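## Task

Take the cardboard box from the low shelf and place it completely inside the tote on the bench. The tote must not be shifted or rotated. The robot must not tip over or finish leaning. The box has to stay in the tote without the robot holding it.

## Robot and tools

Robot: a Hello Robot Stretch 4 with one arm. It has an omni-wheel base, a lift that slides up a mast, a single arm that telescopes forward, a three-joint wrist (yaw, pitch, roll) and a two-finger gripper. It stands about 1.6 m tall, and the base rim reaches at most 0.23 m from the base origin. Cameras: head_camera, head_left_camera, head_right_camera (fisheye) and wrist_camera. Loose objects may occasionally be nudged by outside forces.

Frames: the base frame sits on the floor below the base centre, with x forward, y left and z up. hand_pose is reported in this frame, at a point between the open fingertips; it matches base axes when all wrist joints are 0, and its printed value can be slightly wrong. The odometry frame is the base frame as it was when the scene began. Heading in base_odometry is positive to the left, within -3.142 to 3.142.

execute_actions: argument "actions" is a list holding one action or none (empty just reports state and images). Argument "cameras" picks which images come back: a list of names, "all", or null/omitted for all; [] for none. An action contains "base", "joints" or both, plus optional "pace" and "contact_limits"; or it contains only "end_of_arm": "enable_torque", which re-powers any wrist or gripper motor that shut itself off. The motions in one action start at the same moment.
- base: exactly one relative move from where the base last reported itself. translate_m: metres straight ahead, forward positive, -2 to 2. strafe_m: metres sideways, left positive, -2 to 2. rotate_rad: radians turning in place, counter-clockwise (left) positive, -3.2 to 3.2.
- joints: absolute targets keyed by name. lift_m 0 to 1.2 m; arm_m 0 to 0.55 m of extension; wrist_yaw_rad -1.134 to 4.276 (0 points forward, positive left, 3.14 stowed backwards, beyond 3.4 the arm may block it); wrist_pitch_rad -1.117 to 4.259 (0 level, 1.57 pointing down); wrist_roll_rad -1.117 to 4.259 (0 puts fingers level; positive turns clockwise as viewed from behind); gripper_m -0.038 to 0.141, the fingertip gap in metres (negative squeezes the tips together). Tolerances for done: lift and arm ±0.004, yaw and roll ±0.02, pitch ±0.05, gripper ±0.004. Targets outside a joint's range get clipped and the result notes it; any other bad value or unknown key rejects the whole call.
- pace: "slow", "default", "fast", "max". Base top speeds are 0.1/0.3/0.4/0.6 m/s and 1/2/3/4 rad/s; with the lift above 0.2 these are reduced, to 0.3 m/s and 1 rad/s at full height.
- contact_limits: only key arm_m, from 0 (gentlest) to 0.75 (firmest), default 0.5; the arm halts when pushing harder.
A joint or base you omit may still be driving toward an earlier target without the status saying so. To unfold at the start, send lift_m 0.4 together with wrist_yaw_rad 0.

wait: "seconds" 0 to 10; commands nothing and returns the same report as an empty action.

zoom_image: "camera" plus "region" [x0, y0, x1, y1] in pixels of that camera's latest full image, origin top-left, at most 504 by 504.

finished_scene: "scene" is the number of the current scene; it ends it irreversibly after the last command is held, reports success, and gives the next task if any. Sending a reply with no tool call ends everything.

Reading results: base_status and joint_status describe how each motion ended. done (for the base, only that the wheels turned the commanded amount, slip included); off_target (resting short, possibly still pushing); contact_stop_at_<key> (hit something; that part goes slack, a slack lift may sag under load, slack wheels may roll); limit_stop_at_<name>; time_out; torque_fault (wrist or gripper motor overloaded and went limp until enable_torque). limit_stop_at_tilt means leaning over 6 degrees; lift, arm and wheels go slack until it leans less. limit_stop_at_own_body means a joint was stopped near the robot itself, most likely with the gripper pitched up below -0.2 and rolled below -0.4 or above 4; move it away. Slack parts hold again once commanded. If a call reports a stop, later execution calls in that same reply are skipped. on_its_own lists things not commanded by this call; its "held at" value is the held target, not the position. lidar_m: 12 horizontal ranges in metres, 30-degree sectors counter-clockwise from straight ahead (4th left, 7th behind, 10th right); "-" means nothing seen or closer than 0.25 m; it sees from about 0.15 m up, misses clear or thin things. wrist_depth_mm: 7x7 grid of median depths 100 to 2000 mm from the top-left, "-" when unavailable. turned_by_wheels vs turned_by_imu differing by over about 0.1 rad suggests a collision or slip, and heading error is about their difference. base_tilt is in degrees, forward and right positive, with a fixed offset up to about 1.5. motor_effort is percent of max, positive toward higher joint values, with the peak in brackets; wheel efforts positive push a right turn. A load in a level gripper shifts wrist pitch effort away from 0.

Gripping: command a gap smaller than the object; deeper closing squeezes harder and pulls the item toward the wrist. Gripper readings do not prove a hold; a firm grip at commands of 0 or more shows in gripper effort. Fingertips stuck on a surface free up by raising the lift.

Camera calibration is given per camera as K, distortion and T_world_to_cam (base frame to camera), with small errors that grow for the wrist camera at long arm reach.

Avoid: turning or driving with over 1 kg held and arm_m above 0.2, especially at fast paces; strong or high steady pushes or pulls; pressing the gripper into things with base or arm moves; holding over about 2 kg with the gripper level; dropping, slamming or knocking objects or the tote.

Each tool is called after "Request:" by a JSON object that holds its "fn" and its "kwargs", one argument or row to a line.

## Session

Request:
{"fn": "execute_actions", "kwargs": {
  "actions": []
}}

Scene clock: 0.00 s.
base_odometry: x=+0.000 y=+0.000 heading=+0.000 (m, m, rad; odometry frame)
turned_by_wheels: +0.000 (rad since the last result)
turned_by_imu: +0.000 (rad since the last result)
base_tilt: forward=+0.3 right=-0.5 (deg)
lidar_m: 1.18 1.62 1.56 1.63 1.73 1.04 1.07 1.52 2.47 2.60 1.17 1.11
base_status: not commanded
joint_positions: lift_m=+0.243 arm_m=+0.001 wrist_yaw_rad=+3.099 wrist_pitch_rad=+0.016 wrist_roll_rad=+0.003 gripper_m=+0.057
joint_status: not commanded
motor_effort: lift_m=+18 arm_m=-1 wrist_yaw_rad=-1 wrist_pitch_rad=-7 wrist_roll_rad=+0 gripper_m=-1 wheel_0=+0 wheel_1=+0 wheel_2=+0 (%)
hand_pose: x=-0.1122 y=+0.0996 z=+0.4161 quat_wxyz=(+0.021, -0.008, +0.002, +1.000) (m; base frame)
wrist_depth_mm: 139 140 - 1921 1661 1618 1464 / - 132 1336 1281 1205 1618 1464 / 104 135 206 1281 1205 1661 1499 / 114 142 1366 1281 1205 1618 1499 / - 1756 1537 1308 1229 1661 1499 / 1756 1661 198 1336 200 1430 1397 / 1160 1118 1042 110 1042 931 991
pictures: head_camera, head_left_camera, head_right_camera, wrist_camera
Images, in order (width x height): head_camera 420x560, head_left_camera 420x672, head_right_camera 420x672, wrist_camera 616x392.

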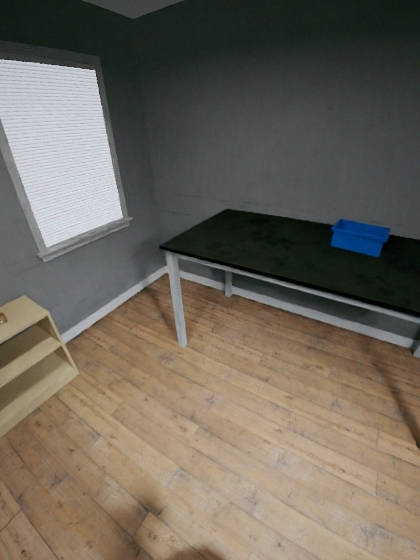

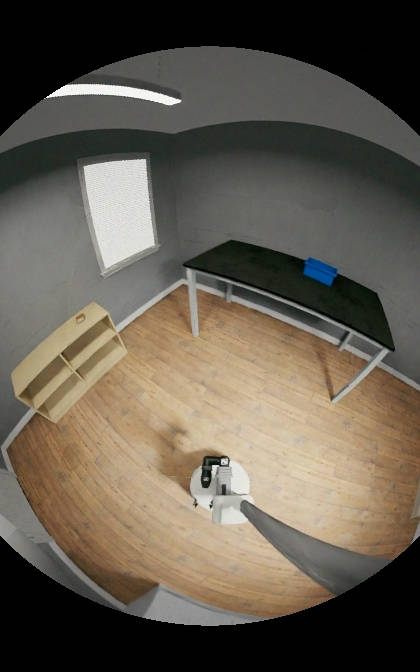

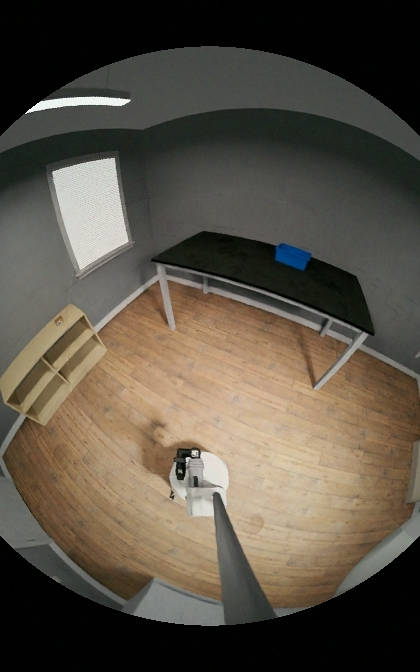

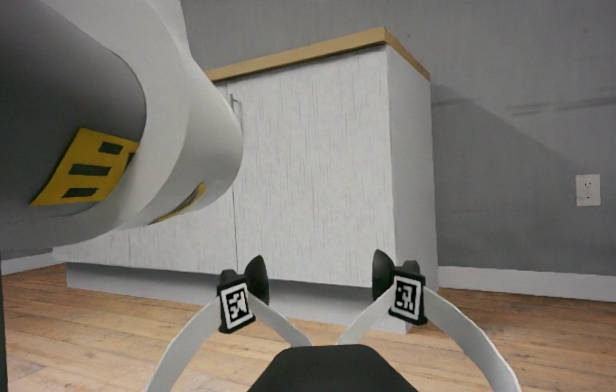

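Request:
{"fn": "execute_actions", "kwargs": {
  "actions": [
    {"base":{"rotate_rad":1.0},"joints":{"lift_m":0.7,"wrist_yaw_rad":0,"gripper_m":0.14}}
  ]
}}

Scene clock: 7.23 s.
base_odometry: x=+0.000 y=+0.000 heading=+1.000 (m, m, rad; odometry frame)
turned_by_wheels: +1.000 (rad since the last result)
turned_by_imu: +0.996 (rad since the last result)
base_tilt: forward=+0.3 right=-0.5 (deg)
lidar_m: 1.55 1.61 1.77 1.04 1.06 1.43 2.47 2.59 1.21 1.13 1.16 1.56
base_status: done
joint_positions: lift_m=+0.700 arm_m=+0.001 wrist_yaw_rad=+0.000 wrist_pitch_rad=+0.016 wrist_roll_rad=+0.003 gripper_m=+0.140
joint_status: all done
motor_effort: lift_m=+22(25) arm_m=-1(0) wrist_yaw_rad=-1(9) wrist_pitch_rad=-8(8) wrist_roll_rad=+0(0) gripper_m=+0(1) wheel_0=-1(5) wheel_1=-1(5) wheel_2=-1(6) (%)
hand_pose: x=+0.4607 y=-0.0873 z=+0.8733 quat_wxyz=(+1.000, +0.001, +0.008, +0.000) (m; base frame)
wrist_depth_mm: 1661 1756 1756 1708 1863 1756 1863 / 1756 1808 1756 1756 1756 1756 1808 / 1756 1756 1756 1808 1863 1808 1756 / 1756 1756 1808 1808 1756 1808 1808 / 1808 1756 1756 1808 1808 1863 1808 / 1756 1397 1430 1756 1537 204 1808 / 1756 1464 1661 110 1397 1921 1863
pictures: head_camera, head_left_camera, head_right_camera, wrist_camera
camera_calibration (this result's frames):
wrist_camera: T_world_to_cam=[[0.024164, -0.998302, -0.0529982, -0.0396955], [-0.0759006, 0.0510286, -0.995809, 0.954172], [0.996823, 0.0280853, -0.0745387, -0.161627], [0, 0, 0, 1]] pos_world=[0.234495, -0.0837788, 0.936022]
Images, in order (width x height): head_camera 420x560, head_left_camera 420x672, head_right_camera 420x672, wrist_camera 616x392.

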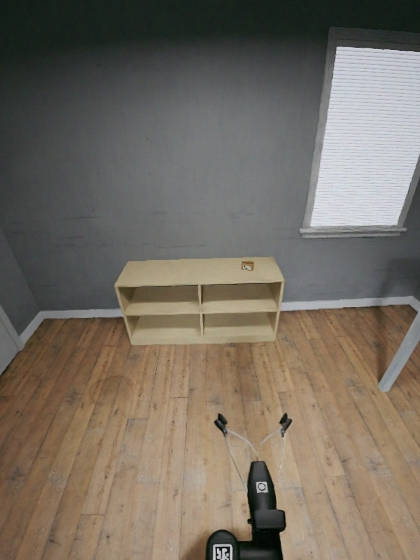

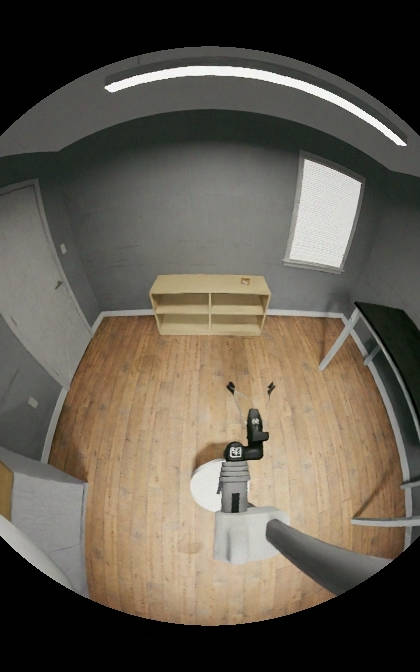

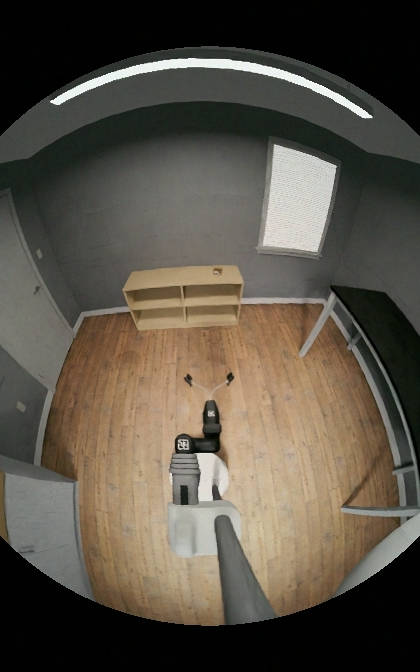

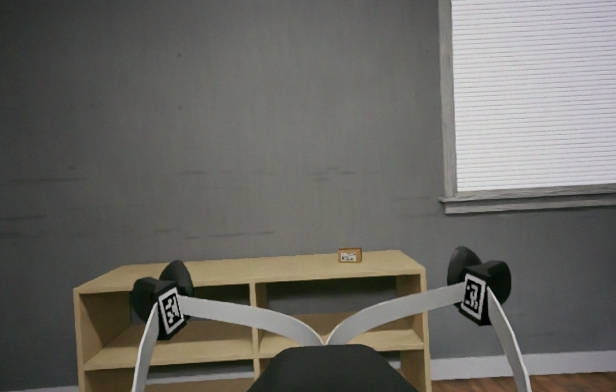

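Request:
{"fn": "execute_actions", "kwargs": {
  "actions": [
    {"base":{"translate_m":0.75},"joints":{"wrist_pitch_rad":0.5}}
  ],
  "cameras": []
}}

Request:
{"fn": "execute_actions", "kwargs": {
  "actions": [
    {"base":{"strafe_m":-0.13}}
  ],
  "cameras": ["head_camera","wrist_camera"]
}}

Scene clock: 21.57 s.
base_odometry: x=+0.405 y=+0.631 heading=+1.000 (m, m, rad; odometry frame)
turned_by_wheels: +0.000 (rad since the last result)
turned_by_imu: +0.000 (rad since the last result)
base_tilt: forward=+0.3 right=-0.5 (deg)
lidar_m: 0.81 0.85 1.66 1.68 1.42 1.48 3.46 1.67 1.18 1.11 1.14 0.87
base_status: done
joint_positions: lift_m=+0.700 arm_m=+0.001 wrist_yaw_rad=+0.000 wrist_pitch_rad=+0.502 wrist_roll_rad=+0.003 gripper_m=+0.140
joint_status: all done
motor_effort: lift_m=+20(21) arm_m=-1(0) wrist_yaw_rad=+0(1) wrist_pitch_rad=-7(6) wrist_roll_rad=+0(0) gripper_m=+1(1) wheel_0=+0(2) wheel_1=+1(5) wheel_2=+1(6) (%)
hand_pose: x=+0.4251 y=-0.0874 z=+0.7393 quat_wxyz=(+0.969, +0.001, +0.248, +0.000) (m; base frame)
wrist_depth_mm: 891 904 917 917 931 931 976 / 931 946 976 960 991 1008 1008 / 854 820 809 759 759 741 1078 / 699 1060 707 1098 1078 831 1182 / 960 931 878 904 878 798 1308 / 842 778 788 798 788 203 1182 / 991 976 960 110 976 976 1025
pictures: none
No camera images: the call's "cameras" was empty. Leave "cameras" out to get every camera's image.

Scene clock: 23.20 s.
base_odometry: x=+0.515 y=+0.561 heading=+1.000 (m, m, rad; odometry frame)
turned_by_wheels: +0.000 (rad since the last result)
turned_by_imu: +0.000 (rad since the last result)
base_tilt: forward=+0.4 right=-0.5 (deg)
lidar_m: 0.80 0.83 1.16 1.79 1.52 1.65 3.45 1.46 1.02 0.96 0.99 0.87
base_status: done
joint_positions: lift_m=+0.700 arm_m=+0.001 wrist_yaw_rad=+0.000 wrist_pitch_rad=+0.502 wrist_roll_rad=+0.003 gripper_m=+0.140
joint_status: not commanded
motor_effort: lift_m=+20(20) arm_m=-1(0) wrist_yaw_rad=-1(1) wrist_pitch_rad=-7(6) wrist_roll_rad=+1(0) gripper_m=-1(2) wheel_0=-1(6) wheel_1=+0(8) wheel_2=+0(0) (%)
hand_pose: x=+0.4251 y=-0.0874 z=+0.7393 quat_wxyz=(+0.969, +0.001, +0.248, +0.000) (m; base frame)
wrist_depth_mm: 891 904 917 917 946 960 960 / 946 960 976 991 991 1008 1042 / 854 820 798 768 750 1098 1118 / 707 691 1060 1042 946 1182 1205 / 960 878 917 904 866 1281 1281 / 842 798 798 798 788 203 1182 / 1008 960 976 110 960 976 1008
pictures: head_camera, wrist_camera
camera_calibration (this result's frames):
wrist_camera: T_world_to_cam=[[-0.00359027, -0.99831, -0.0580051, -0.0305122], [-0.532088, 0.0510196, -0.84515, 0.900573], [0.846681, 0.0278295, -0.531372, 0.265382], [0, 0, 0, 1]] pos_world=[0.254381, -0.083793, 0.900366]
Images, in order (width x height): head_camera 420x560, wrist_camera 616x392.

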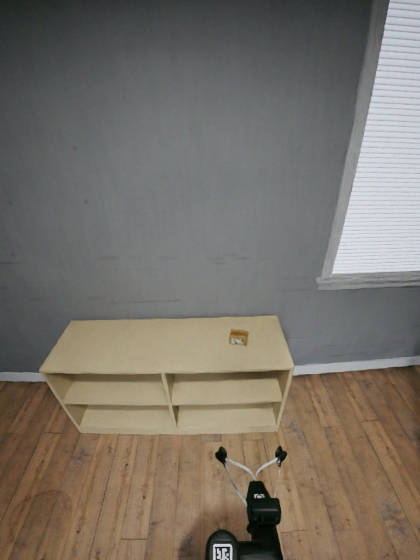

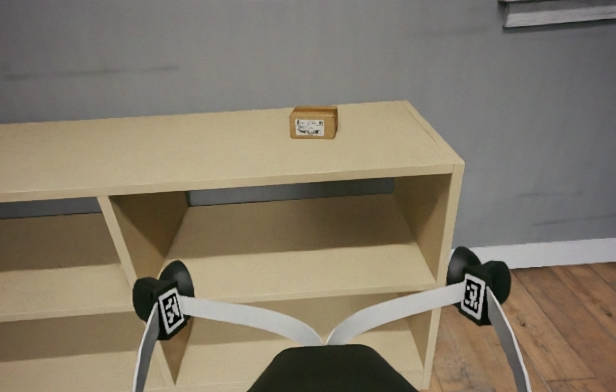

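Request:
{"fn": "execute_actions", "kwargs": {
  "actions": [
    {"base":{"translate_m":0.2},"joints":{"lift_m":0.6,"arm_m":0.15}}
  ],
  "cameras": ["wrist_camera"]
}}

Scene clock: 29.43 s.
base_odometry: x=+0.623 y=+0.729 heading=+1.000 (m, m, rad; odometry frame)
turned_by_wheels: +0.000 (rad since the last result)
turned_by_imu: +0.000 (rad since the last result)
base_tilt: forward=+0.3 right=-0.6 (deg)
lidar_m: 0.60 0.63 0.89 1.80 1.64 1.66 3.71 1.49 1.02 0.96 1.44 0.66
base_status: done
joint_positions: lift_m=+0.600 arm_m=+0.149 wrist_yaw_rad=+0.000 wrist_pitch_rad=+0.502 wrist_roll_rad=+0.003 gripper_m=+0.140
joint_status: all done
motor_effort: lift_m=+15(21) arm_m=+7(8) wrist_yaw_rad=+0(1) wrist_pitch_rad=-7(7) wrist_roll_rad=+0(0) gripper_m=+1(1) wheel_0=-1(1) wheel_1=+1(5) wheel_2=+0(9) (%)
hand_pose: x=+0.5725 y=-0.0874 z=+0.6396 quat_wxyz=(+0.969, +0.001, +0.248, +0.000) (m; base frame)
wrist_depth_mm: 574 585 591 597 609 609 627 / 621 621 634 647 640 654 668 / 554 544 525 418 484 484 715 / 410 399 389 379 370 364 357 / 325 317 310 309 314 306 312 / 480 304 585 609 559 203 382 / 492 539 535 110 525 500 404
pictures: wrist_camera
camera_calibration (this result's frames):
wrist_camera: T_world_to_cam=[[-0.00346999, -0.99831, -0.058005, -0.0357997], [-0.532138, 0.050954, -0.845123, 0.894805], [0.846651, 0.0279341, -0.531416, 0.0876993], [0, 0, 0, 1]] pos_world=[0.401785, -0.0837829, 0.800748]
Images, in order (width x height): wrist_camera 616x392.

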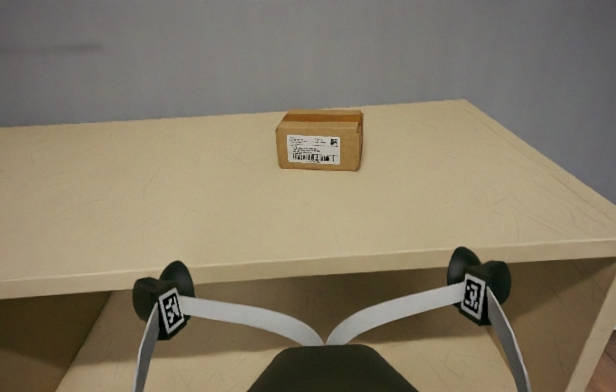

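Request:
{"fn": "execute_actions", "kwargs": {
  "actions": [
    {"joints":{"lift_m":0.56,"arm_m":0.25,"wrist_pitch_rad":0.25}}
  ],
  "cameras": ["wrist_camera"]
}}

Scene clock: 36.23 s.
base_odometry: x=+0.623 y=+0.729 heading=+1.000 (m, m, rad; odometry frame)
turned_by_wheels: +0.000 (rad since the last result)
turned_by_imu: +0.000 (rad since the last result)
base_tilt: forward=+0.2 right=-0.5 (deg)
lidar_m: 0.62 0.64 0.87 1.80 1.63 1.68 3.71 1.47 1.02 0.96 1.48 0.65
base_status: not commanded
joint_positions: lift_m=+0.560 arm_m=+0.249 wrist_yaw_rad=+0.000 wrist_pitch_rad=+0.252 wrist_roll_rad=+0.003 gripper_m=+0.140
joint_status: all done
motor_effort: lift_m=+15(14) arm_m=+7(7) wrist_yaw_rad=-2(0) wrist_pitch_rad=-8(12) wrist_roll_rad=+0(1) gripper_m=+1(1) wheel_0=-2(1) wheel_1=+1(1) wheel_2=-1(0) (%)
hand_pose: x=+0.6990 y=-0.0874 z=+0.6664 quat_wxyz=(+0.992, +0.001, +0.126, +0.000) (m; base frame)
wrist_depth_mm: 496 504 508 517 521 517 530 / 512 517 530 530 539 544 549 / 535 539 549 549 549 574 564 / 559 559 569 569 574 580 591 / 455 439 427 324 379 389 407 / 338 297 286 307 276 204 294 / 264 255 253 110 248 232 237
pictures: wrist_camera
camera_calibration (this result's frames):
wrist_camera: T_world_to_cam=[[0.0108879, -0.998309, -0.0571102, -0.0444592], [-0.306892, 0.051021, -0.950376, 0.897408], [0.951682, 0.0278743, -0.305817, -0.228891], [0, 0, 0, 1]] pos_world=[0.493722, -0.0837905, 0.780337]
Images, in order (width x height): wrist_camera 616x392.

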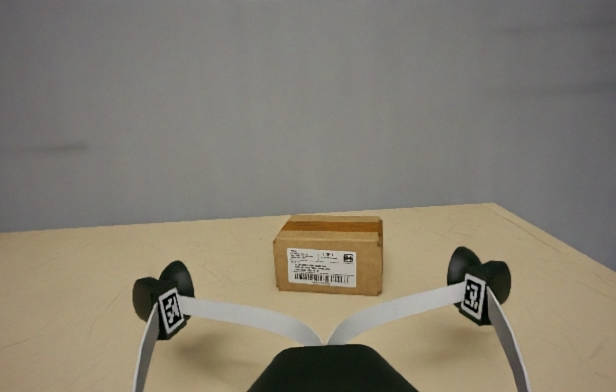

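Request:
{"fn": "execute_actions", "kwargs": {
  "actions": [
    {"joints":{"lift_m":0.527}}
  ],
  "cameras": []
}}

Request:
{"fn": "execute_actions", "kwargs": {
  "actions": [
    {"joints":{"arm_m":0.37},"pace":"slow"}
  ],
  "cameras": ["wrist_camera","head_camera"]
}}

Scene clock: 41.10 s.
base_odometry: x=+0.623 y=+0.729 heading=+1.000 (m, m, rad; odometry frame)
turned_by_wheels: +0.000 (rad since the last result)
turned_by_imu: +0.000 (rad since the last result)
base_tilt: forward=+0.3 right=-0.5 (deg)
lidar_m: 0.62 0.65 0.88 1.82 1.66 1.67 3.72 1.46 1.04 0.97 1.48 0.66
base_status: not commanded
joint_positions: lift_m=+0.527 arm_m=+0.249 wrist_yaw_rad=+0.000 wrist_pitch_rad=+0.252 wrist_roll_rad=+0.003 gripper_m=+0.140
joint_status: all done
motor_effort: lift_m=+15(15) arm_m=+7(7) wrist_yaw_rad=-1(1) wrist_pitch_rad=-8(8) wrist_roll_rad=+0(0) gripper_m=+0(1) wheel_0=-2(2) wheel_1=+1(1) wheel_2=+0(0) (%)
hand_pose: x=+0.6990 y=-0.0874 z=+0.6334 quat_wxyz=(+0.992, +0.001, +0.126, +0.000) (m; base frame)
wrist_depth_mm: 500 500 508 508 512 521 530 / 517 525 530 530 535 544 549 / 535 539 544 549 564 559 574 / 549 559 525 322 442 459 591 / 368 355 343 312 306 314 309 / 270 236 230 249 222 203 236 / 212 205 204 109 200 187 191
pictures: none
No camera images: the call's "cameras" was empty. Leave "cameras" out to get every camera's image.

Scene clock: 43.57 s.
base_odometry: x=+0.623 y=+0.729 heading=+1.000 (m, m, rad; odometry frame)
turned_by_wheels: +0.000 (rad since the last result)
turned_by_imu: +0.000 (rad since the last result)
base_tilt: forward=+0.3 right=-0.6 (deg)
lidar_m: 0.60 0.64 0.87 1.82 1.65 1.68 3.70 1.47 1.03 0.97 1.47 0.63
base_status: not commanded
joint_positions: lift_m=+0.527 arm_m=+0.369 wrist_yaw_rad=+0.000 wrist_pitch_rad=+0.252 wrist_roll_rad=+0.003 gripper_m=+0.140
joint_status: all done
motor_effort: lift_m=+15(15) arm_m=+7(7) wrist_yaw_rad=+0(1) wrist_pitch_rad=-8(8) wrist_roll_rad=+0(0) gripper_m=+2(1) wheel_0=-1(1) wheel_1=+1(1) wheel_2=+0(0) (%)
hand_pose: x=+0.8189 y=-0.0874 z=+0.6334 quat_wxyz=(+0.992, +0.001, +0.126, +0.000) (m; base frame)
wrist_depth_mm: 394 392 397 402 407 407 413 / 404 410 410 415 421 427 427 / 418 424 424 436 436 439 442 / 430 439 445 452 452 455 462 / 366 353 342 209 210 312 309 / 268 237 218 197 190 211 235 / 211 204 203 110 195 191 191
pictures: head_camera, wrist_camera
camera_calibration (this result's frames):
wrist_camera: T_world_to_cam=[[0.0108118, -0.998309, -0.0571099, -0.0476088], [-0.306864, 0.0510449, -0.950384, 0.902852], [0.951692, 0.0278003, -0.305793, -0.353161], [0, 0, 0, 1]] pos_world=[0.613667, -0.0837963, 0.747343]
Images, in order (width x height): head_camera 420x560, wrist_camera 616x392.

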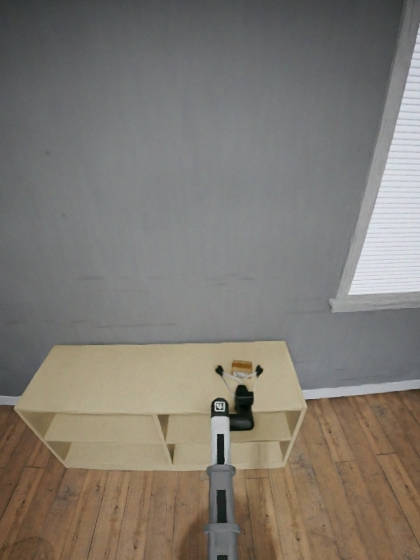

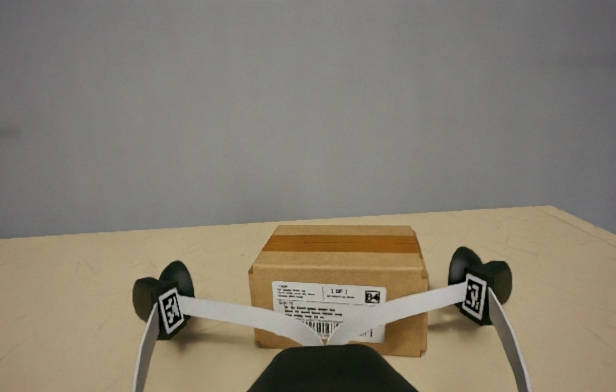

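Front at depth 0.19; fingertips about 0.2. A bit farther.

Request:
{"fn": "execute_actions", "kwargs": {
  "actions": [
    {"joints":{"arm_m":0.41},"pace":"slow"}
  ],
  "cameras": ["wrist_camera"]
}}

Request:
{"fn": "execute_actions", "kwargs": {
  "actions": [
    {"joints":{"gripper_m":0.04}}
  ],
  "cameras": []
}}

Request:
{"fn": "execute_actions", "kwargs": {
  "actions": [
    {"joints":{"lift_m":0.7}}
  ],
  "cameras": ["wrist_camera","head_camera"]
}}

Scene clock: 48.00 s.
base_odometry: x=+0.623 y=+0.729 heading=+1.000 (m, m, rad; odometry frame)
turned_by_wheels: +0.000 (rad since the last result)
turned_by_imu: +0.000 (rad since the last result)
base_tilt: forward=+0.3 right=-0.5 (deg)
lidar_m: 0.61 0.64 0.87 1.82 1.66 1.66 3.70 1.46 1.05 0.97 1.46 0.65
base_status: not commanded
joint_positions: lift_m=+0.527 arm_m=+0.409 wrist_yaw_rad=+0.000 wrist_pitch_rad=+0.252 wrist_roll_rad=+0.003 gripper_m=+0.140
joint_status: all done
motor_effort: lift_m=+15(15) arm_m=+7(7) wrist_yaw_rad=+0(0) wrist_pitch_rad=-8(8) wrist_roll_rad=+0(0) gripper_m=+0(1) wheel_0=-1(1) wheel_1=+1(1) wheel_2=-1(0) (%)
hand_pose: x=+0.8589 y=-0.0874 z=+0.6334 quat_wxyz=(+0.992, +0.001, +0.126, +0.000) (m; base frame)
wrist_depth_mm: 357 357 359 366 366 370 375 / 366 368 375 377 382 384 392 / 382 382 387 392 397 397 402 / 394 397 399 404 413 413 421 / 364 353 342 211 219 310 307 / 267 236 201 182 185 213 236 / 211 206 196 109 193 192 191
pictures: wrist_camera
camera_calibration (this result's frames):
wrist_camera: T_world_to_cam=[[0.0107309, -0.99831, -0.0571098, -0.0479943], [-0.306859, 0.0510697, -0.950384, 0.915123], [0.951694, 0.0277231, -0.305793, -0.391226], [0, 0, 0, 1]] pos_world=[0.653657, -0.0838023, 0.747343]
Images, in order (width x height): wrist_camera 616x392.

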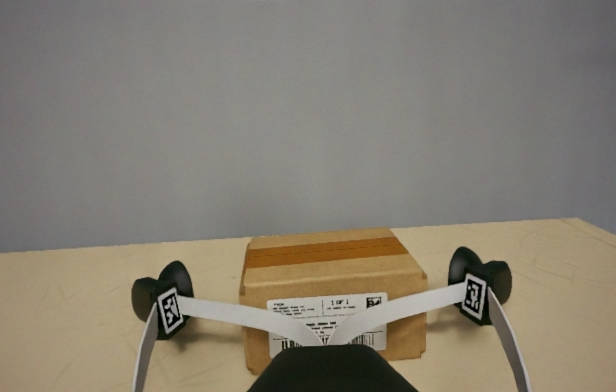

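Scene clock: 50.00 s.
base_odometry: x=+0.623 y=+0.729 heading=+1.000 (m, m, rad; odometry frame)
turned_by_wheels: +0.000 (rad since the last result)
turned_by_imu: +0.000 (rad since the last result)
base_tilt: forward=+0.4 right=-0.5 (deg)
lidar_m: 0.60 0.63 0.88 1.82 1.64 1.67 3.70 1.45 1.02 0.96 1.47 0.63
base_status: not commanded
joint_positions: lift_m=+0.527 arm_m=+0.409 wrist_yaw_rad=+0.000 wrist_pitch_rad=+0.253 wrist_roll_rad=+0.003 gripper_m=+0.040
joint_status: all done
motor_effort: lift_m=+16(15) arm_m=+7(7) wrist_yaw_rad=+0(0) wrist_pitch_rad=-10(10) wrist_roll_rad=+0(0) gripper_m=-17(19) wheel_0=-1(1) wheel_1=+1(1) wheel_2=+0(0) (%)
hand_pose: x=+0.8589 y=-0.0874 z=+0.6333 quat_wxyz=(+0.992, +0.001, +0.126, +0.000) (m; base frame)
wrist_depth_mm: 353 357 362 362 368 370 373 / 364 370 373 377 379 387 387 / 379 379 384 392 394 402 404 / 394 397 399 407 410 418 421 / 364 351 324 200 212 314 307 / 266 260 181 178 176 185 234 / 211 190 192 110 181 190 183
pictures: none
No camera images: the call's "cameras" was empty. Leave "cameras" out to get every camera's image.

Scene clock: 51.80 s.
base_odometry: x=+0.623 y=+0.729 heading=+1.000 (m, m, rad; odometry frame)
turned_by_wheels: +0.000 (rad since the last result)
turned_by_imu: +0.000 (rad since the last result)
base_tilt: forward=+0.2 right=-0.5 (deg)
lidar_m: 0.60 0.65 0.88 1.82 1.67 1.67 3.68 1.47 1.04 0.97 1.46 0.64
base_status: not commanded
joint_positions: lift_m=+0.700 arm_m=+0.409 wrist_yaw_rad=+0.000 wrist_pitch_rad=+0.253 wrist_roll_rad=+0.003 gripper_m=+0.040
joint_status: all done
motor_effort: lift_m=+22(21) arm_m=+7(7) wrist_yaw_rad=+0(0) wrist_pitch_rad=-10(10) wrist_roll_rad=+0(0) gripper_m=-16(17) wheel_0=-1(2) wheel_1=+1(1) wheel_2=+0(0) (%)
hand_pose: x=+0.8589 y=-0.0874 z=+0.8057 quat_wxyz=(+0.992, +0.001, +0.126, +0.000) (m; base frame)
wrist_depth_mm: 353 357 362 362 366 370 377 / 366 370 375 377 382 387 387 / 377 379 389 389 394 399 404 / 394 399 402 407 410 418 421 / 410 410 415 200 211 433 439 / 424 424 182 177 176 185 455 / 442 445 449 110 183 466 473
pictures: head_camera, wrist_camera
camera_calibration (this result's frames):
wrist_camera: T_world_to_cam=[[0.0106896, -0.99831, -0.0571173, -0.0381146], [-0.307542, 0.0510696, -0.950163, 1.07924], [0.951474, 0.0277229, -0.306476, -0.337778], [0, 0, 0, 1]] pos_world=[0.653706, -0.0838023, 0.919754]
Images, in order (width x height): head_camera 420x560, wrist_camera 616x392.

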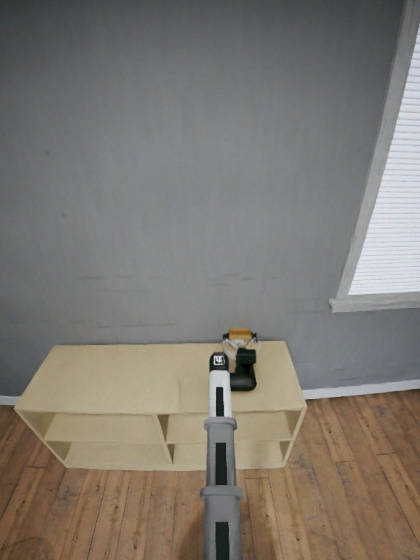

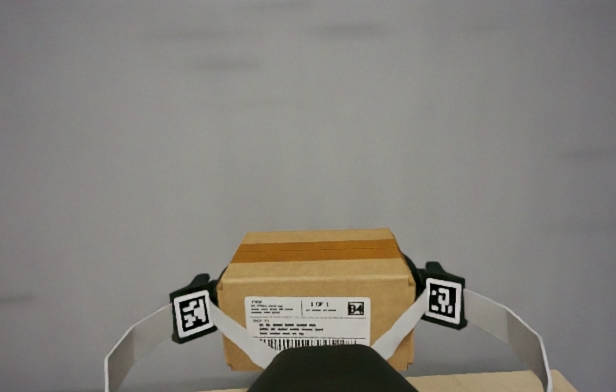

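Request:
{"fn": "execute_actions", "kwargs": {
  "actions": [
    {"base":{"translate_m":-0.15},"joints":{"arm_m":0.02,"lift_m":1.05}}
  ],
  "cameras": []
}}

Request:
{"fn": "execute_actions", "kwargs": {
  "actions": [
    {"base":{"rotate_rad":-1.57}}
  ],
  "cameras": []
}}

Request:
{"fn": "execute_actions", "kwargs": {
  "actions": [
    {"base":{"strafe_m":-0.72}}
  ],
  "cameras": ["head_camera","head_left_camera"]
}}

Scene clock: 64.20 s.
base_odometry: x=+0.542 y=+0.603 heading=+1.000 (m, m, rad; odometry frame)
turned_by_wheels: +0.000 (rad since the last result)
turned_by_imu: +0.000 (rad since the last result)
base_tilt: forward=+0.3 right=-0.5 (deg)
lidar_m: 0.77 0.79 1.08 1.81 1.54 1.65 3.58 1.50 1.04 0.97 1.00 0.79
base_status: done
joint_positions: lift_m=+1.050 arm_m=+0.021 wrist_yaw_rad=+0.000 wrist_pitch_rad=+0.253 wrist_roll_rad=+0.003 gripper_m=+0.040
joint_status: all done
motor_effort: lift_m=+22(19) arm_m=-7(7) wrist_yaw_rad=+0(1) wrist_pitch_rad=-11(11) wrist_roll_rad=+0(0) gripper_m=-18(17) wheel_0=+0(9) wheel_1=-1(4) wheel_2=+0(10) (%)
hand_pose: x=+0.4715 y=-0.0875 z=+1.1556 quat_wxyz=(+0.992, +0.001, +0.126, +0.000) (m; base frame)
wrist_depth_mm: 842 854 866 866 878 878 891 / 878 891 891 904 904 904 917 / 891 904 931 946 931 946 976 / 946 946 946 991 991 991 1008 / 976 976 991 200 212 1025 1025 / 1025 1025 181 178 177 185 1118 / 1060 917 946 110 183 1138 1138
pictures: none
No camera images: the call's "cameras" was empty. Leave "cameras" out to get every camera's image.

Scene clock: 66.57 s.
base_odometry: x=+0.542 y=+0.603 heading=-0.570 (m, m, rad; odometry frame)
turned_by_wheels: -1.570 (rad since the last result)
turned_by_imu: -1.564 (rad since the last result)
base_tilt: forward=+0.3 right=-0.4 (deg)
lidar_m: 0.97 1.00 0.81 0.77 0.81 1.08 1.81 1.57 1.66 3.28 1.45 1.01
base_status: done
joint_positions: lift_m=+1.050 arm_m=+0.021 wrist_yaw_rad=+0.000 wrist_pitch_rad=+0.253 wrist_roll_rad=+0.003 gripper_m=+0.040
joint_status: not commanded
motor_effort: lift_m=+22(22) arm_m=-7(7) wrist_yaw_rad=+0(1) wrist_pitch_rad=-10(10) wrist_roll_rad=+0(0) gripper_m=-17(18) wheel_0=+0(7) wheel_1=+0(5) wheel_2=+1(8) (%)
hand_pose: x=+0.4715 y=-0.0874 z=+1.1557 quat_wxyz=(+0.992, +0.001, +0.126, +0.000) (m; base frame)
wrist_depth_mm: 1537 1537 1576 1576 1576 1618 1576 / 1576 1618 1576 1618 1661 1576 1708 / 1576 1708 1708 1708 1708 1661 1756 / 1708 1661 1397 1308 1281 1229 1160 / 1863 1025 854 200 211 866 854 / 1808 842 181 178 177 185 1921 / 1863 878 1808 110 183 1863 1756
pictures: none
No camera images: the call's "cameras" was empty. Leave "cameras" out to get every camera's image.

Scene clock: 70.30 s.
base_odometry: x=+0.153 y=-0.003 heading=-0.570 (m, m, rad; odometry frame)
turned_by_wheels: +0.000 (rad since the last result)
turned_by_imu: -0.003 (rad since the last result)
base_tilt: forward=+0.2 right=-0.6 (deg)
lidar_m: 0.99 1.03 1.41 1.47 1.54 1.90 1.20 1.22 1.63 2.54 2.64 1.05
base_status: done
joint_positions: lift_m=+1.050 arm_m=+0.021 wrist_yaw_rad=+0.000 wrist_pitch_rad=+0.253 wrist_roll_rad=+0.003 gripper_m=+0.040
joint_status: not commanded
motor_effort: lift_m=+21(22) arm_m=-7(8) wrist_yaw_rad=+0(0) wrist_pitch_rad=-10(10) wrist_roll_rad=+0(0) gripper_m=-15(18) wheel_0=-2(6) wheel_1=+0(9) wheel_2=+1(0) (%)
hand_pose: x=+0.4715 y=-0.0874 z=+1.1557 quat_wxyz=(+0.992, +0.001, +0.126, +0.000) (m; base frame)
wrist_depth_mm: 1499 1576 1537 1618 1576 1618 1618 / 1618 1618 1661 1661 1661 1661 1661 / 1661 1661 1661 1708 1661 1808 1708 / 1537 1430 1308 1255 1255 1229 1756 / 976 946 854 200 211 904 904 / 1756 866 181 178 176 185 1921 / 1983 1808 1808 110 183 1808 991
pictures: head_camera, head_left_camera
Images, in order (width x height): head_camera 420x560, head_left_camera 420x672.

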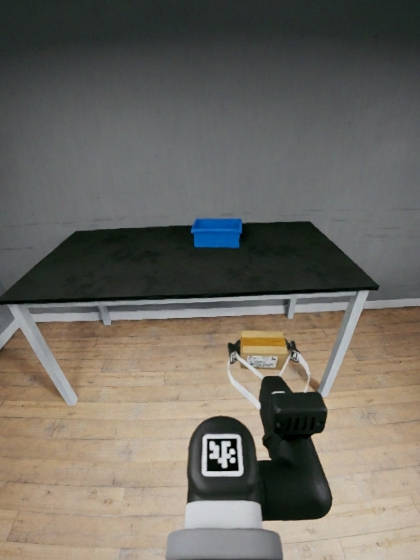

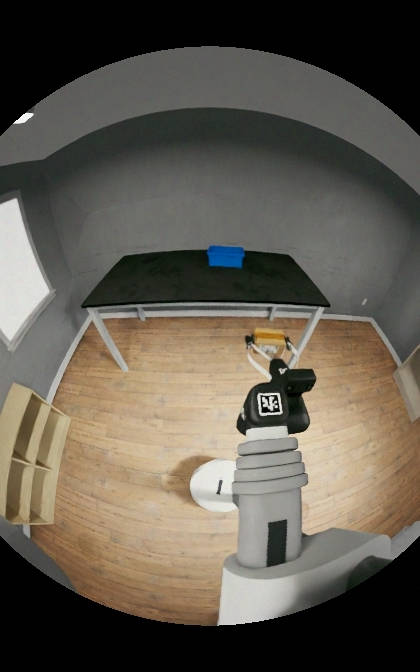

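Request:
{"fn": "execute_actions", "kwargs": {
  "actions": [
    {"base":{"strafe_m":0.05},"joints":{"lift_m":1.1}}
  ],
  "cameras": []
}}

Request:
{"fn": "execute_actions", "kwargs": {
  "actions": [
    {"base":{"translate_m":0.65},"joints":{"wrist_pitch_rad":0.6}}
  ],
  "cameras": ["head_camera","wrist_camera"]
}}

Scene clock: 77.73 s.
base_odometry: x=+0.180 y=+0.039 heading=-0.570 (m, m, rad; odometry frame)
turned_by_wheels: +0.000 (rad since the last result)
turned_by_imu: +0.000 (rad since the last result)
base_tilt: forward=+0.3 right=-0.5 (deg)
lidar_m: 0.98 1.03 1.41 1.42 1.49 1.87 1.38 1.22 1.63 2.60 2.70 1.04
base_status: done
joint_positions: lift_m=+1.100 arm_m=+0.021 wrist_yaw_rad=+0.000 wrist_pitch_rad=+0.253 wrist_roll_rad=+0.003 gripper_m=+0.040
joint_status: all done
motor_effort: lift_m=+22(25) arm_m=-7(8) wrist_yaw_rad=-1(1) wrist_pitch_rad=-10(10) wrist_roll_rad=+1(0) gripper_m=-17(19) wheel_0=+1(8) wheel_1=+0(5) wheel_2=+1(1) (%)
hand_pose: x=+0.4715 y=-0.0874 z=+1.2056 quat_wxyz=(+0.992, +0.001, +0.126, +0.000) (m; base frame)
wrist_depth_mm: 1576 1537 1537 1618 1576 1618 1661 / 1618 1618 1661 1661 1618 1618 1708 / 1661 1661 1708 1708 1756 1756 1863 / 1708 1661 1576 1281 1430 1366 1863 / 1078 1060 976 200 211 960 917 / 866 842 181 177 177 185 960 / 1863 1921 1921 110 183 1921 991
pictures: none
No camera images: the call's "cameras" was empty. Leave "cameras" out to get every camera's image.

Scene clock: 81.40 s.
base_odometry: x=+0.727 y=-0.312 heading=-0.570 (m, m, rad; odometry frame)
turned_by_wheels: +0.000 (rad since the last result)
turned_by_imu: +0.000 (rad since the last result)
base_tilt: forward=+0.3 right=-0.4 (deg)
lidar_m: 0.35 0.35 0.48 1.45 1.51 2.06 1.86 1.90 2.56 2.56 0.54 0.37
base_status: done
joint_positions: lift_m=+1.100 arm_m=+0.021 wrist_yaw_rad=+0.000 wrist_pitch_rad=+0.603 wrist_roll_rad=+0.003 gripper_m=+0.040
joint_status: all done
motor_effort: lift_m=+21(22) arm_m=-7(7) wrist_yaw_rad=-1(1) wrist_pitch_rad=-9(8) wrist_roll_rad=+0(0) gripper_m=-16(18) wheel_0=+0(3) wheel_1=+0(6) wheel_2=+2(8) (%)
hand_pose: x=+0.4298 y=-0.0874 z=+1.1144 quat_wxyz=(+0.955, +0.001, +0.297, +0.000) (m; base frame)
wrist_depth_mm: 931 931 960 976 991 991 1042 / 1008 1008 991 788 1008 991 960 / 866 866 668 634 750 768 759 / 683 683 668 654 634 627 615 / 574 559 535 200 211 525 517 / 484 480 181 178 176 185 452 / 427 402 399 109 183 394 387
pictures: head_camera, wrist_camera
camera_calibration (this result's frames):
wrist_camera: T_world_to_cam=[[-0.00943265, -0.99831, -0.0573405, -0.00697106], [-0.61443, 0.0510273, -0.78732, 1.19108], [0.788915, 0.0278052, -0.613873, 0.577525], [0, 0, 0, 1]] pos_world=[0.276149, -0.0837949, 1.29189]
Images, in order (width x height): head_camera 420x560, wrist_camera 616x392.

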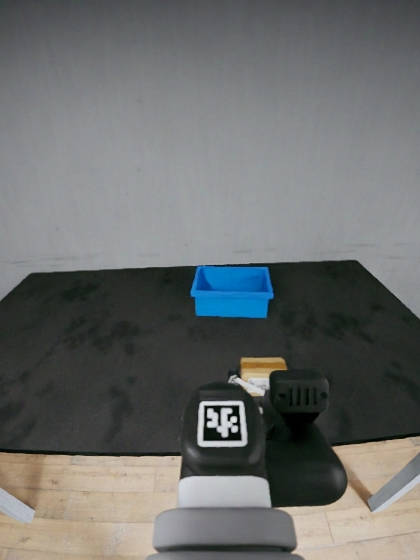

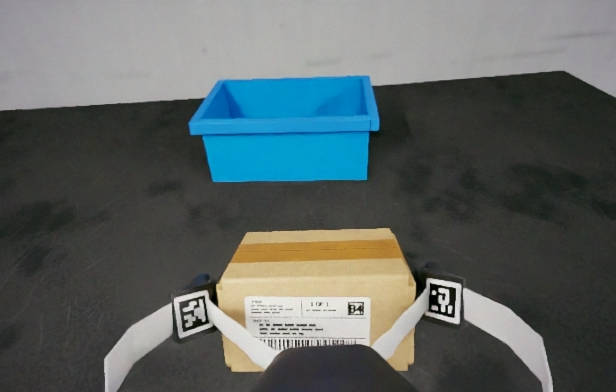

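Request:
{"fn": "execute_actions", "kwargs": {
  "actions": [
    {"base":{"strafe_m":0.05}}
  ],
  "cameras": []
}}

Request:
{"fn": "execute_actions", "kwargs": {
  "actions": [
    {"joints":{"arm_m":0.5}}
  ],
  "cameras": ["head_camera","wrist_camera"]
}}

Scene clock: 87.33 s.
base_odometry: x=+0.754 y=-0.270 heading=-0.570 (m, m, rad; odometry frame)
turned_by_wheels: +0.000 (rad since the last result)
turned_by_imu: +0.000 (rad since the last result)
base_tilt: forward=+0.3 right=-0.6 (deg)
lidar_m: 0.33 0.35 0.48 1.42 1.46 2.02 1.86 1.89 2.54 2.63 0.52 0.38
base_status: done
joint_positions: lift_m=+1.100 arm_m=+0.021 wrist_yaw_rad=+0.000 wrist_pitch_rad=+0.603 wrist_roll_rad=+0.003 gripper_m=+0.040
joint_status: not commanded
motor_effort: lift_m=+21(21) arm_m=-7(8) wrist_yaw_rad=+0(1) wrist_pitch_rad=-9(9) wrist_roll_rad=+0(0) gripper_m=-16(18) wheel_0=+1(3) wheel_1=+0(7) wheel_2=+1(3) (%)
hand_pose: x=+0.4298 y=-0.0874 z=+1.1144 quat_wxyz=(+0.955, +0.001, +0.297, +0.000) (m; base frame)
wrist_depth_mm: 917 931 960 960 991 1008 1008 / 991 1025 976 798 976 1025 960 / 891 854 798 647 676 768 759 / 676 676 676 654 647 627 615 / 569 554 539 200 211 521 521 / 492 480 181 178 177 185 452 / 427 399 399 110 182 397 389
pictures: none
No camera images: the call's "cameras" was empty. Leave "cameras" out to get every camera's image.

Scene clock: 89.83 s.
base_odometry: x=+0.754 y=-0.270 heading=-0.570 (m, m, rad; odometry frame)
turned_by_wheels: +0.000 (rad since the last result)
turned_by_imu: +0.000 (rad since the last result)
base_tilt: forward=+0.3 right=-0.5 (deg)
lidar_m: 0.33 0.35 0.47 1.42 1.47 2.02 1.88 1.88 2.52 2.63 0.52 0.36
base_status: not commanded
joint_positions: lift_m=+1.100 arm_m=+0.499 wrist_yaw_rad=+0.000 wrist_pitch_rad=+0.603 wrist_roll_rad=+0.003 gripper_m=+0.040
joint_status: all done
motor_effort: lift_m=+21(21) arm_m=+7(7) wrist_yaw_rad=-1(1) wrist_pitch_rad=-9(8) wrist_roll_rad=+0(0) gripper_m=-18(18) wheel_0=+2(2) wheel_1=+0(0) wheel_2=+1(1) (%)
hand_pose: x=+0.9073 y=-0.0874 z=+1.1145 quat_wxyz=(+0.955, +0.001, +0.297, +0.000) (m; base frame)
wrist_depth_mm: 492 496 504 508 521 521 530 / 535 539 544 554 554 574 585 / 580 580 597 609 615 621 640 / 627 627 634 640 634 615 609 / 564 559 379 200 211 370 512 / 484 480 181 177 177 185 445 / 421 277 353 109 183 375 285
pictures: head_camera, wrist_camera
camera_calibration (this result's frames):
wrist_camera: T_world_to_cam=[[-0.00931315, -0.998311, -0.0573416, -0.0025462], [-0.614353, 0.0509575, -0.787384, 1.48446], [0.788976, 0.027895, -0.61379, 0.20072], [0, 0, 0, 1]] pos_world=[0.753596, -0.0837853, 1.29189]
Images, in order (width x height): head_camera 420x560, wrist_camera 616x392.

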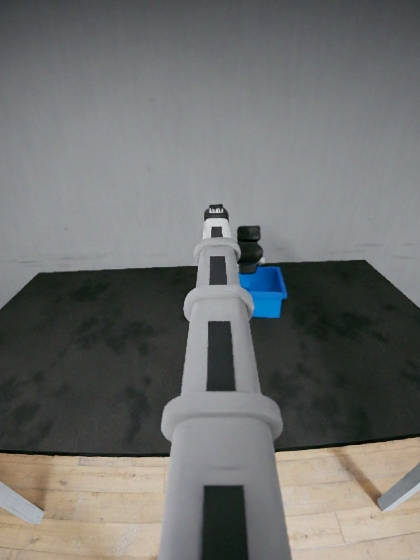

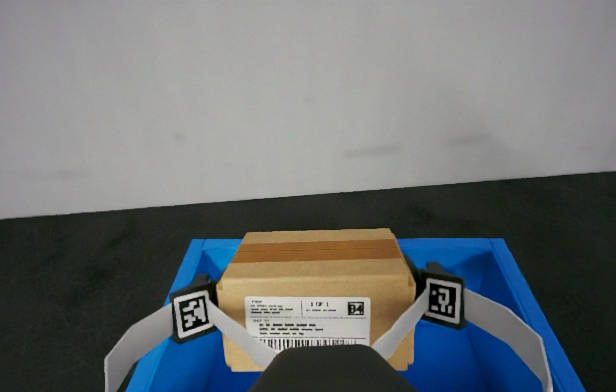

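Request:
{"fn": "execute_actions", "kwargs": {
  "actions": [
    {"joints":{"arm_m":0.55,"wrist_pitch_rad":0.95},"pace":"slow"}
  ],
  "cameras": ["head_left_camera","wrist_camera"]
}}

Scene clock: 96.83 s.
base_odometry: x=+0.754 y=-0.270 heading=-0.570 (m, m, rad; odometry frame)
turned_by_wheels: +0.000 (rad since the last result)
turned_by_imu: +0.000 (rad since the last result)
base_tilt: forward=+0.3 right=-0.4 (deg)
lidar_m: 0.33 0.34 0.48 1.44 1.45 2.02 1.87 1.89 2.54 2.63 0.53 0.36
base_status: not commanded
joint_positions: lift_m=+1.100 arm_m=+0.549 wrist_yaw_rad=+0.000 wrist_pitch_rad=+0.952 wrist_roll_rad=+0.003 gripper_m=+0.040
joint_status: all done
motor_effort: lift_m=+19(21) arm_m=+7(7) wrist_yaw_rad=-1(1) wrist_pitch_rad=-6(25) wrist_roll_rad=-1(2) gripper_m=-16(19) wheel_0=+1(1) wheel_1=+0(0) wheel_2=+1(1) (%)
hand_pose: x=+0.8870 y=-0.0874 z=+1.0432 quat_wxyz=(+0.889, +0.001, +0.458, -0.001) (m; base frame)
wrist_depth_mm: 508 517 530 539 544 554 554 / 544 539 530 525 517 512 504 / 480 477 332 329 317 312 449 / 433 413 375 387 384 351 336 / 394 282 364 200 210 364 260 / 364 241 180 177 176 185 248 / 334 214 211 110 184 210 206
pictures: head_left_camera, wrist_camera
camera_calibration (this result's frames):
wrist_camera: T_world_to_cam=[[-0.028482, -0.998302, -0.0508079, 0.0033741], [-0.846556, 0.0511184, -0.529839, 1.35323], [0.531537, 0.0279209, -0.846575, 0.644224], [0, 0, 0, 1]] pos_world=[0.803253, -0.0837939, 1.26255]
Images, in order (width x height): head_left_camera 420x672, wrist_camera 616x392.

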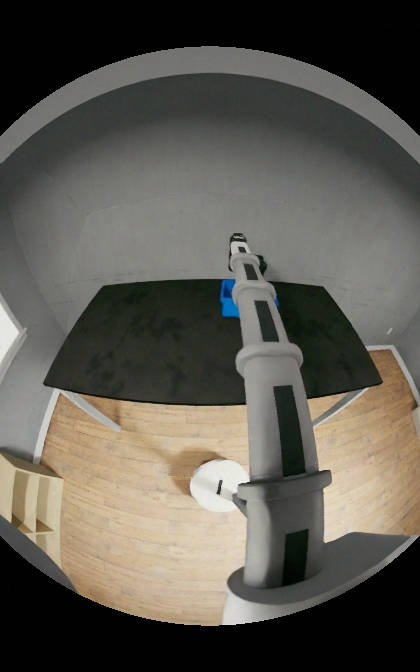

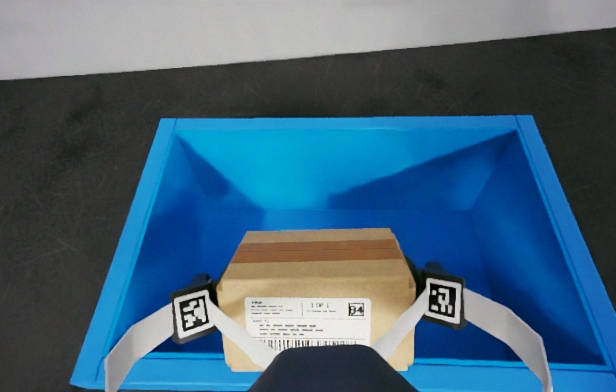

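Request:
{"fn": "execute_actions", "kwargs": {
  "actions": [
    {"base":{"translate_m":0.06},"pace":"slow"}
  ],
  "cameras": []
}}

Request:
{"fn": "execute_actions", "kwargs": {
  "actions": [
    {"joints":{"lift_m":1.03},"pace":"slow"}
  ],
  "cameras": ["wrist_camera"]
}}

Scene clock: 101.53 s.
base_odometry: x=+0.805 y=-0.302 heading=-0.570 (m, m, rad; odometry frame)
turned_by_wheels: +0.000 (rad since the last result)
turned_by_imu: +0.000 (rad since the last result)
base_tilt: forward=+0.3 right=-0.4 (deg)
lidar_m: 0.28 0.30 0.38 1.45 1.45 2.01 1.94 1.97 2.60 2.62 0.43 0.32
base_status: done
joint_positions: lift_m=+1.100 arm_m=+0.549 wrist_yaw_rad=+0.000 wrist_pitch_rad=+0.952 wrist_roll_rad=+0.003 gripper_m=+0.040
joint_status: not commanded
motor_effort: lift_m=+19(19) arm_m=+7(8) wrist_yaw_rad=-1(0) wrist_pitch_rad=-5(5) wrist_roll_rad=-1(1) gripper_m=-18(16) wheel_0=+2(2) wheel_1=+1(4) wheel_2=-2(4) (%)
hand_pose: x=+0.8870 y=-0.0874 z=+1.0432 quat_wxyz=(+0.889, +0.001, +0.458, -0.001) (m; base frame)
wrist_depth_mm: 445 452 462 466 484 488 500 / 508 508 517 512 521 508 512 / 492 480 477 469 466 459 449 / 439 424 296 293 286 283 338 / 397 294 325 200 211 327 255 / 362 239 181 177 175 185 256 / 336 221 320 110 184 315 244
pictures: none
No camera images: the call's "cameras" was empty. Leave "cameras" out to get every camera's image.

Scene clock: 103.00 s.
base_odometry: x=+0.805 y=-0.302 heading=-0.570 (m, m, rad; odometry frame)
turned_by_wheels: +0.000 (rad since the last result)
turned_by_imu: +0.000 (rad since the last result)
base_tilt: forward=+0.4 right=-0.5 (deg)
lidar_m: 0.28 0.29 0.38 1.46 1.44 2.00 1.94 1.97 2.61 2.62 0.43 0.31
base_status: not commanded
joint_positions: lift_m=+1.030 arm_m=+0.549 wrist_yaw_rad=+0.000 wrist_pitch_rad=+0.952 wrist_roll_rad=+0.003 gripper_m=+0.040
joint_status: all done
motor_effort: lift_m=+15(18) arm_m=+7(7) wrist_yaw_rad=+0(1) wrist_pitch_rad=-7(6) wrist_roll_rad=-1(1) gripper_m=-16(18) wheel_0=+2(2) wheel_1=+1(1) wheel_2=-2(2) (%)
hand_pose: x=+0.8870 y=-0.0874 z=+0.9735 quat_wxyz=(+0.889, +0.001, +0.458, -0.001) (m; base frame)
wrist_depth_mm: 449 459 459 459 459 459 455 / 433 433 424 418 413 410 402 / 384 227 233 230 229 226 226 / 343 237 282 281 277 274 252 / 191 239 303 200 211 297 256 / 170 213 182 178 176 186 256 / 166 202 256 110 184 253 242
pictures: wrist_camera
camera_calibration (this result's frames):
wrist_camera: T_world_to_cam=[[-0.0284945, -0.998302, -0.0508029, -0.000165289], [-0.846633, 0.0511223, -0.529716, 1.31621], [0.531414, 0.0279174, -0.846652, 0.585361], [0, 0, 0, 1]] pos_world=[0.803271, -0.0837944, 1.19281]
Images, in order (width x height): wrist_camera 616x392.

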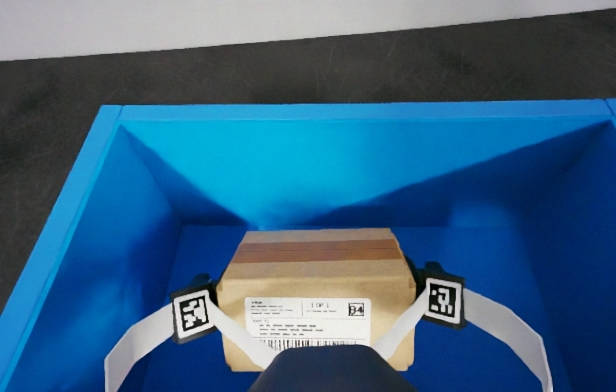

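Request:
{"fn": "execute_actions", "kwargs": {
  "actions": [
    {"joints":{"gripper_m":0.12}}
  ],
  "cameras": []
}}

Request:
{"fn": "execute_actions", "kwargs": {
  "actions": [
    {"joints":{"lift_m":1.18}}
  ],
  "cameras": ["wrist_camera"]
}}

Scene clock: 109.47 s.
base_odometry: x=+0.805 y=-0.302 heading=-0.570 (m, m, rad; odometry frame)
turned_by_wheels: +0.000 (rad since the last result)
turned_by_imu: +0.000 (rad since the last result)
base_tilt: forward=+0.3 right=-0.5 (deg)
lidar_m: 0.29 0.31 0.40 1.44 1.43 1.99 1.94 1.95 2.62 2.62 0.45 0.32
base_status: not commanded
joint_positions: lift_m=+1.030 arm_m=+0.549 wrist_yaw_rad=+0.000 wrist_pitch_rad=+0.952 wrist_roll_rad=+0.003 gripper_m=+0.120
joint_status: all done
motor_effort: lift_m=+16(16) arm_m=+7(7) wrist_yaw_rad=-1(0) wrist_pitch_rad=-6(7) wrist_roll_rad=+0(1) gripper_m=-1(19) wheel_0=+1(1) wheel_1=+1(1) wheel_2=-2(2) (%)
hand_pose: x=+0.8870 y=-0.0874 z=+0.9735 quat_wxyz=(+0.889, +0.001, +0.458, -0.001) (m; base frame)
wrist_depth_mm: 449 452 452 459 455 455 452 / 436 433 424 418 413 407 402 / 387 227 233 229 229 226 225 / 340 236 283 257 267 273 250 / 190 237 301 237 290 298 254 / 171 220 218 255 260 214 256 / 167 225 262 109 257 251 246
pictures: none
No camera images: the call's "cameras" was empty. Leave "cameras" out to get every camera's image.

Scene clock: 111.17 s.
base_odometry: x=+0.805 y=-0.302 heading=-0.570 (m, m, rad; odometry frame)
turned_by_wheels: +0.000 (rad since the last result)
turned_by_imu: +0.000 (rad since the last result)
base_tilt: forward=+0.3 right=-0.5 (deg)
lidar_m: 0.29 0.29 0.40 1.45 1.47 1.99 2.54 1.96 2.62 2.62 0.41 0.31
base_status: not commanded
joint_positions: lift_m=+1.180 arm_m=+0.549 wrist_yaw_rad=+0.000 wrist_pitch_rad=+0.952 wrist_roll_rad=+0.003 gripper_m=+0.120
joint_status: all done
motor_effort: lift_m=+22(25) arm_m=+7(7) wrist_yaw_rad=-1(1) wrist_pitch_rad=-6(5) wrist_roll_rad=+0(0) gripper_m=+1(1) wheel_0=+1(2) wheel_1=+1(1) wheel_2=-2(2) (%)
hand_pose: x=+0.8870 y=-0.0874 z=+1.1230 quat_wxyz=(+0.889, +0.001, +0.458, -0.001) (m; base frame)
wrist_depth_mm: 442 455 459 466 484 492 504 / 508 512 521 539 544 564 580 / 574 569 569 574 564 564 564 / 535 530 530 517 517 512 500 / 492 484 355 355 368 340 459 / 455 439 218 373 413 215 424 / 413 402 394 110 397 375 382
pictures: wrist_camera
camera_calibration (this result's frames):
wrist_camera: T_world_to_cam=[[-0.0284665, -0.998303, -0.0507943, 0.00739769], [-0.846544, 0.0510987, -0.52986, 1.39553], [0.531556, 0.0279164, -0.846563, 0.711705], [0, 0, 0, 1]] pos_world=[0.803279, -0.0837929, 1.34231]
Images, in order (width x height): wrist_camera 616x392.

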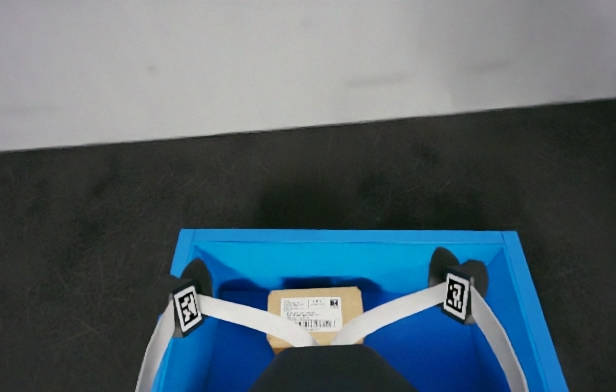

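Request:
{"fn": "finished_scene", "kwargs": {
  "scene": 1
}}

The scene is finished: the task was done.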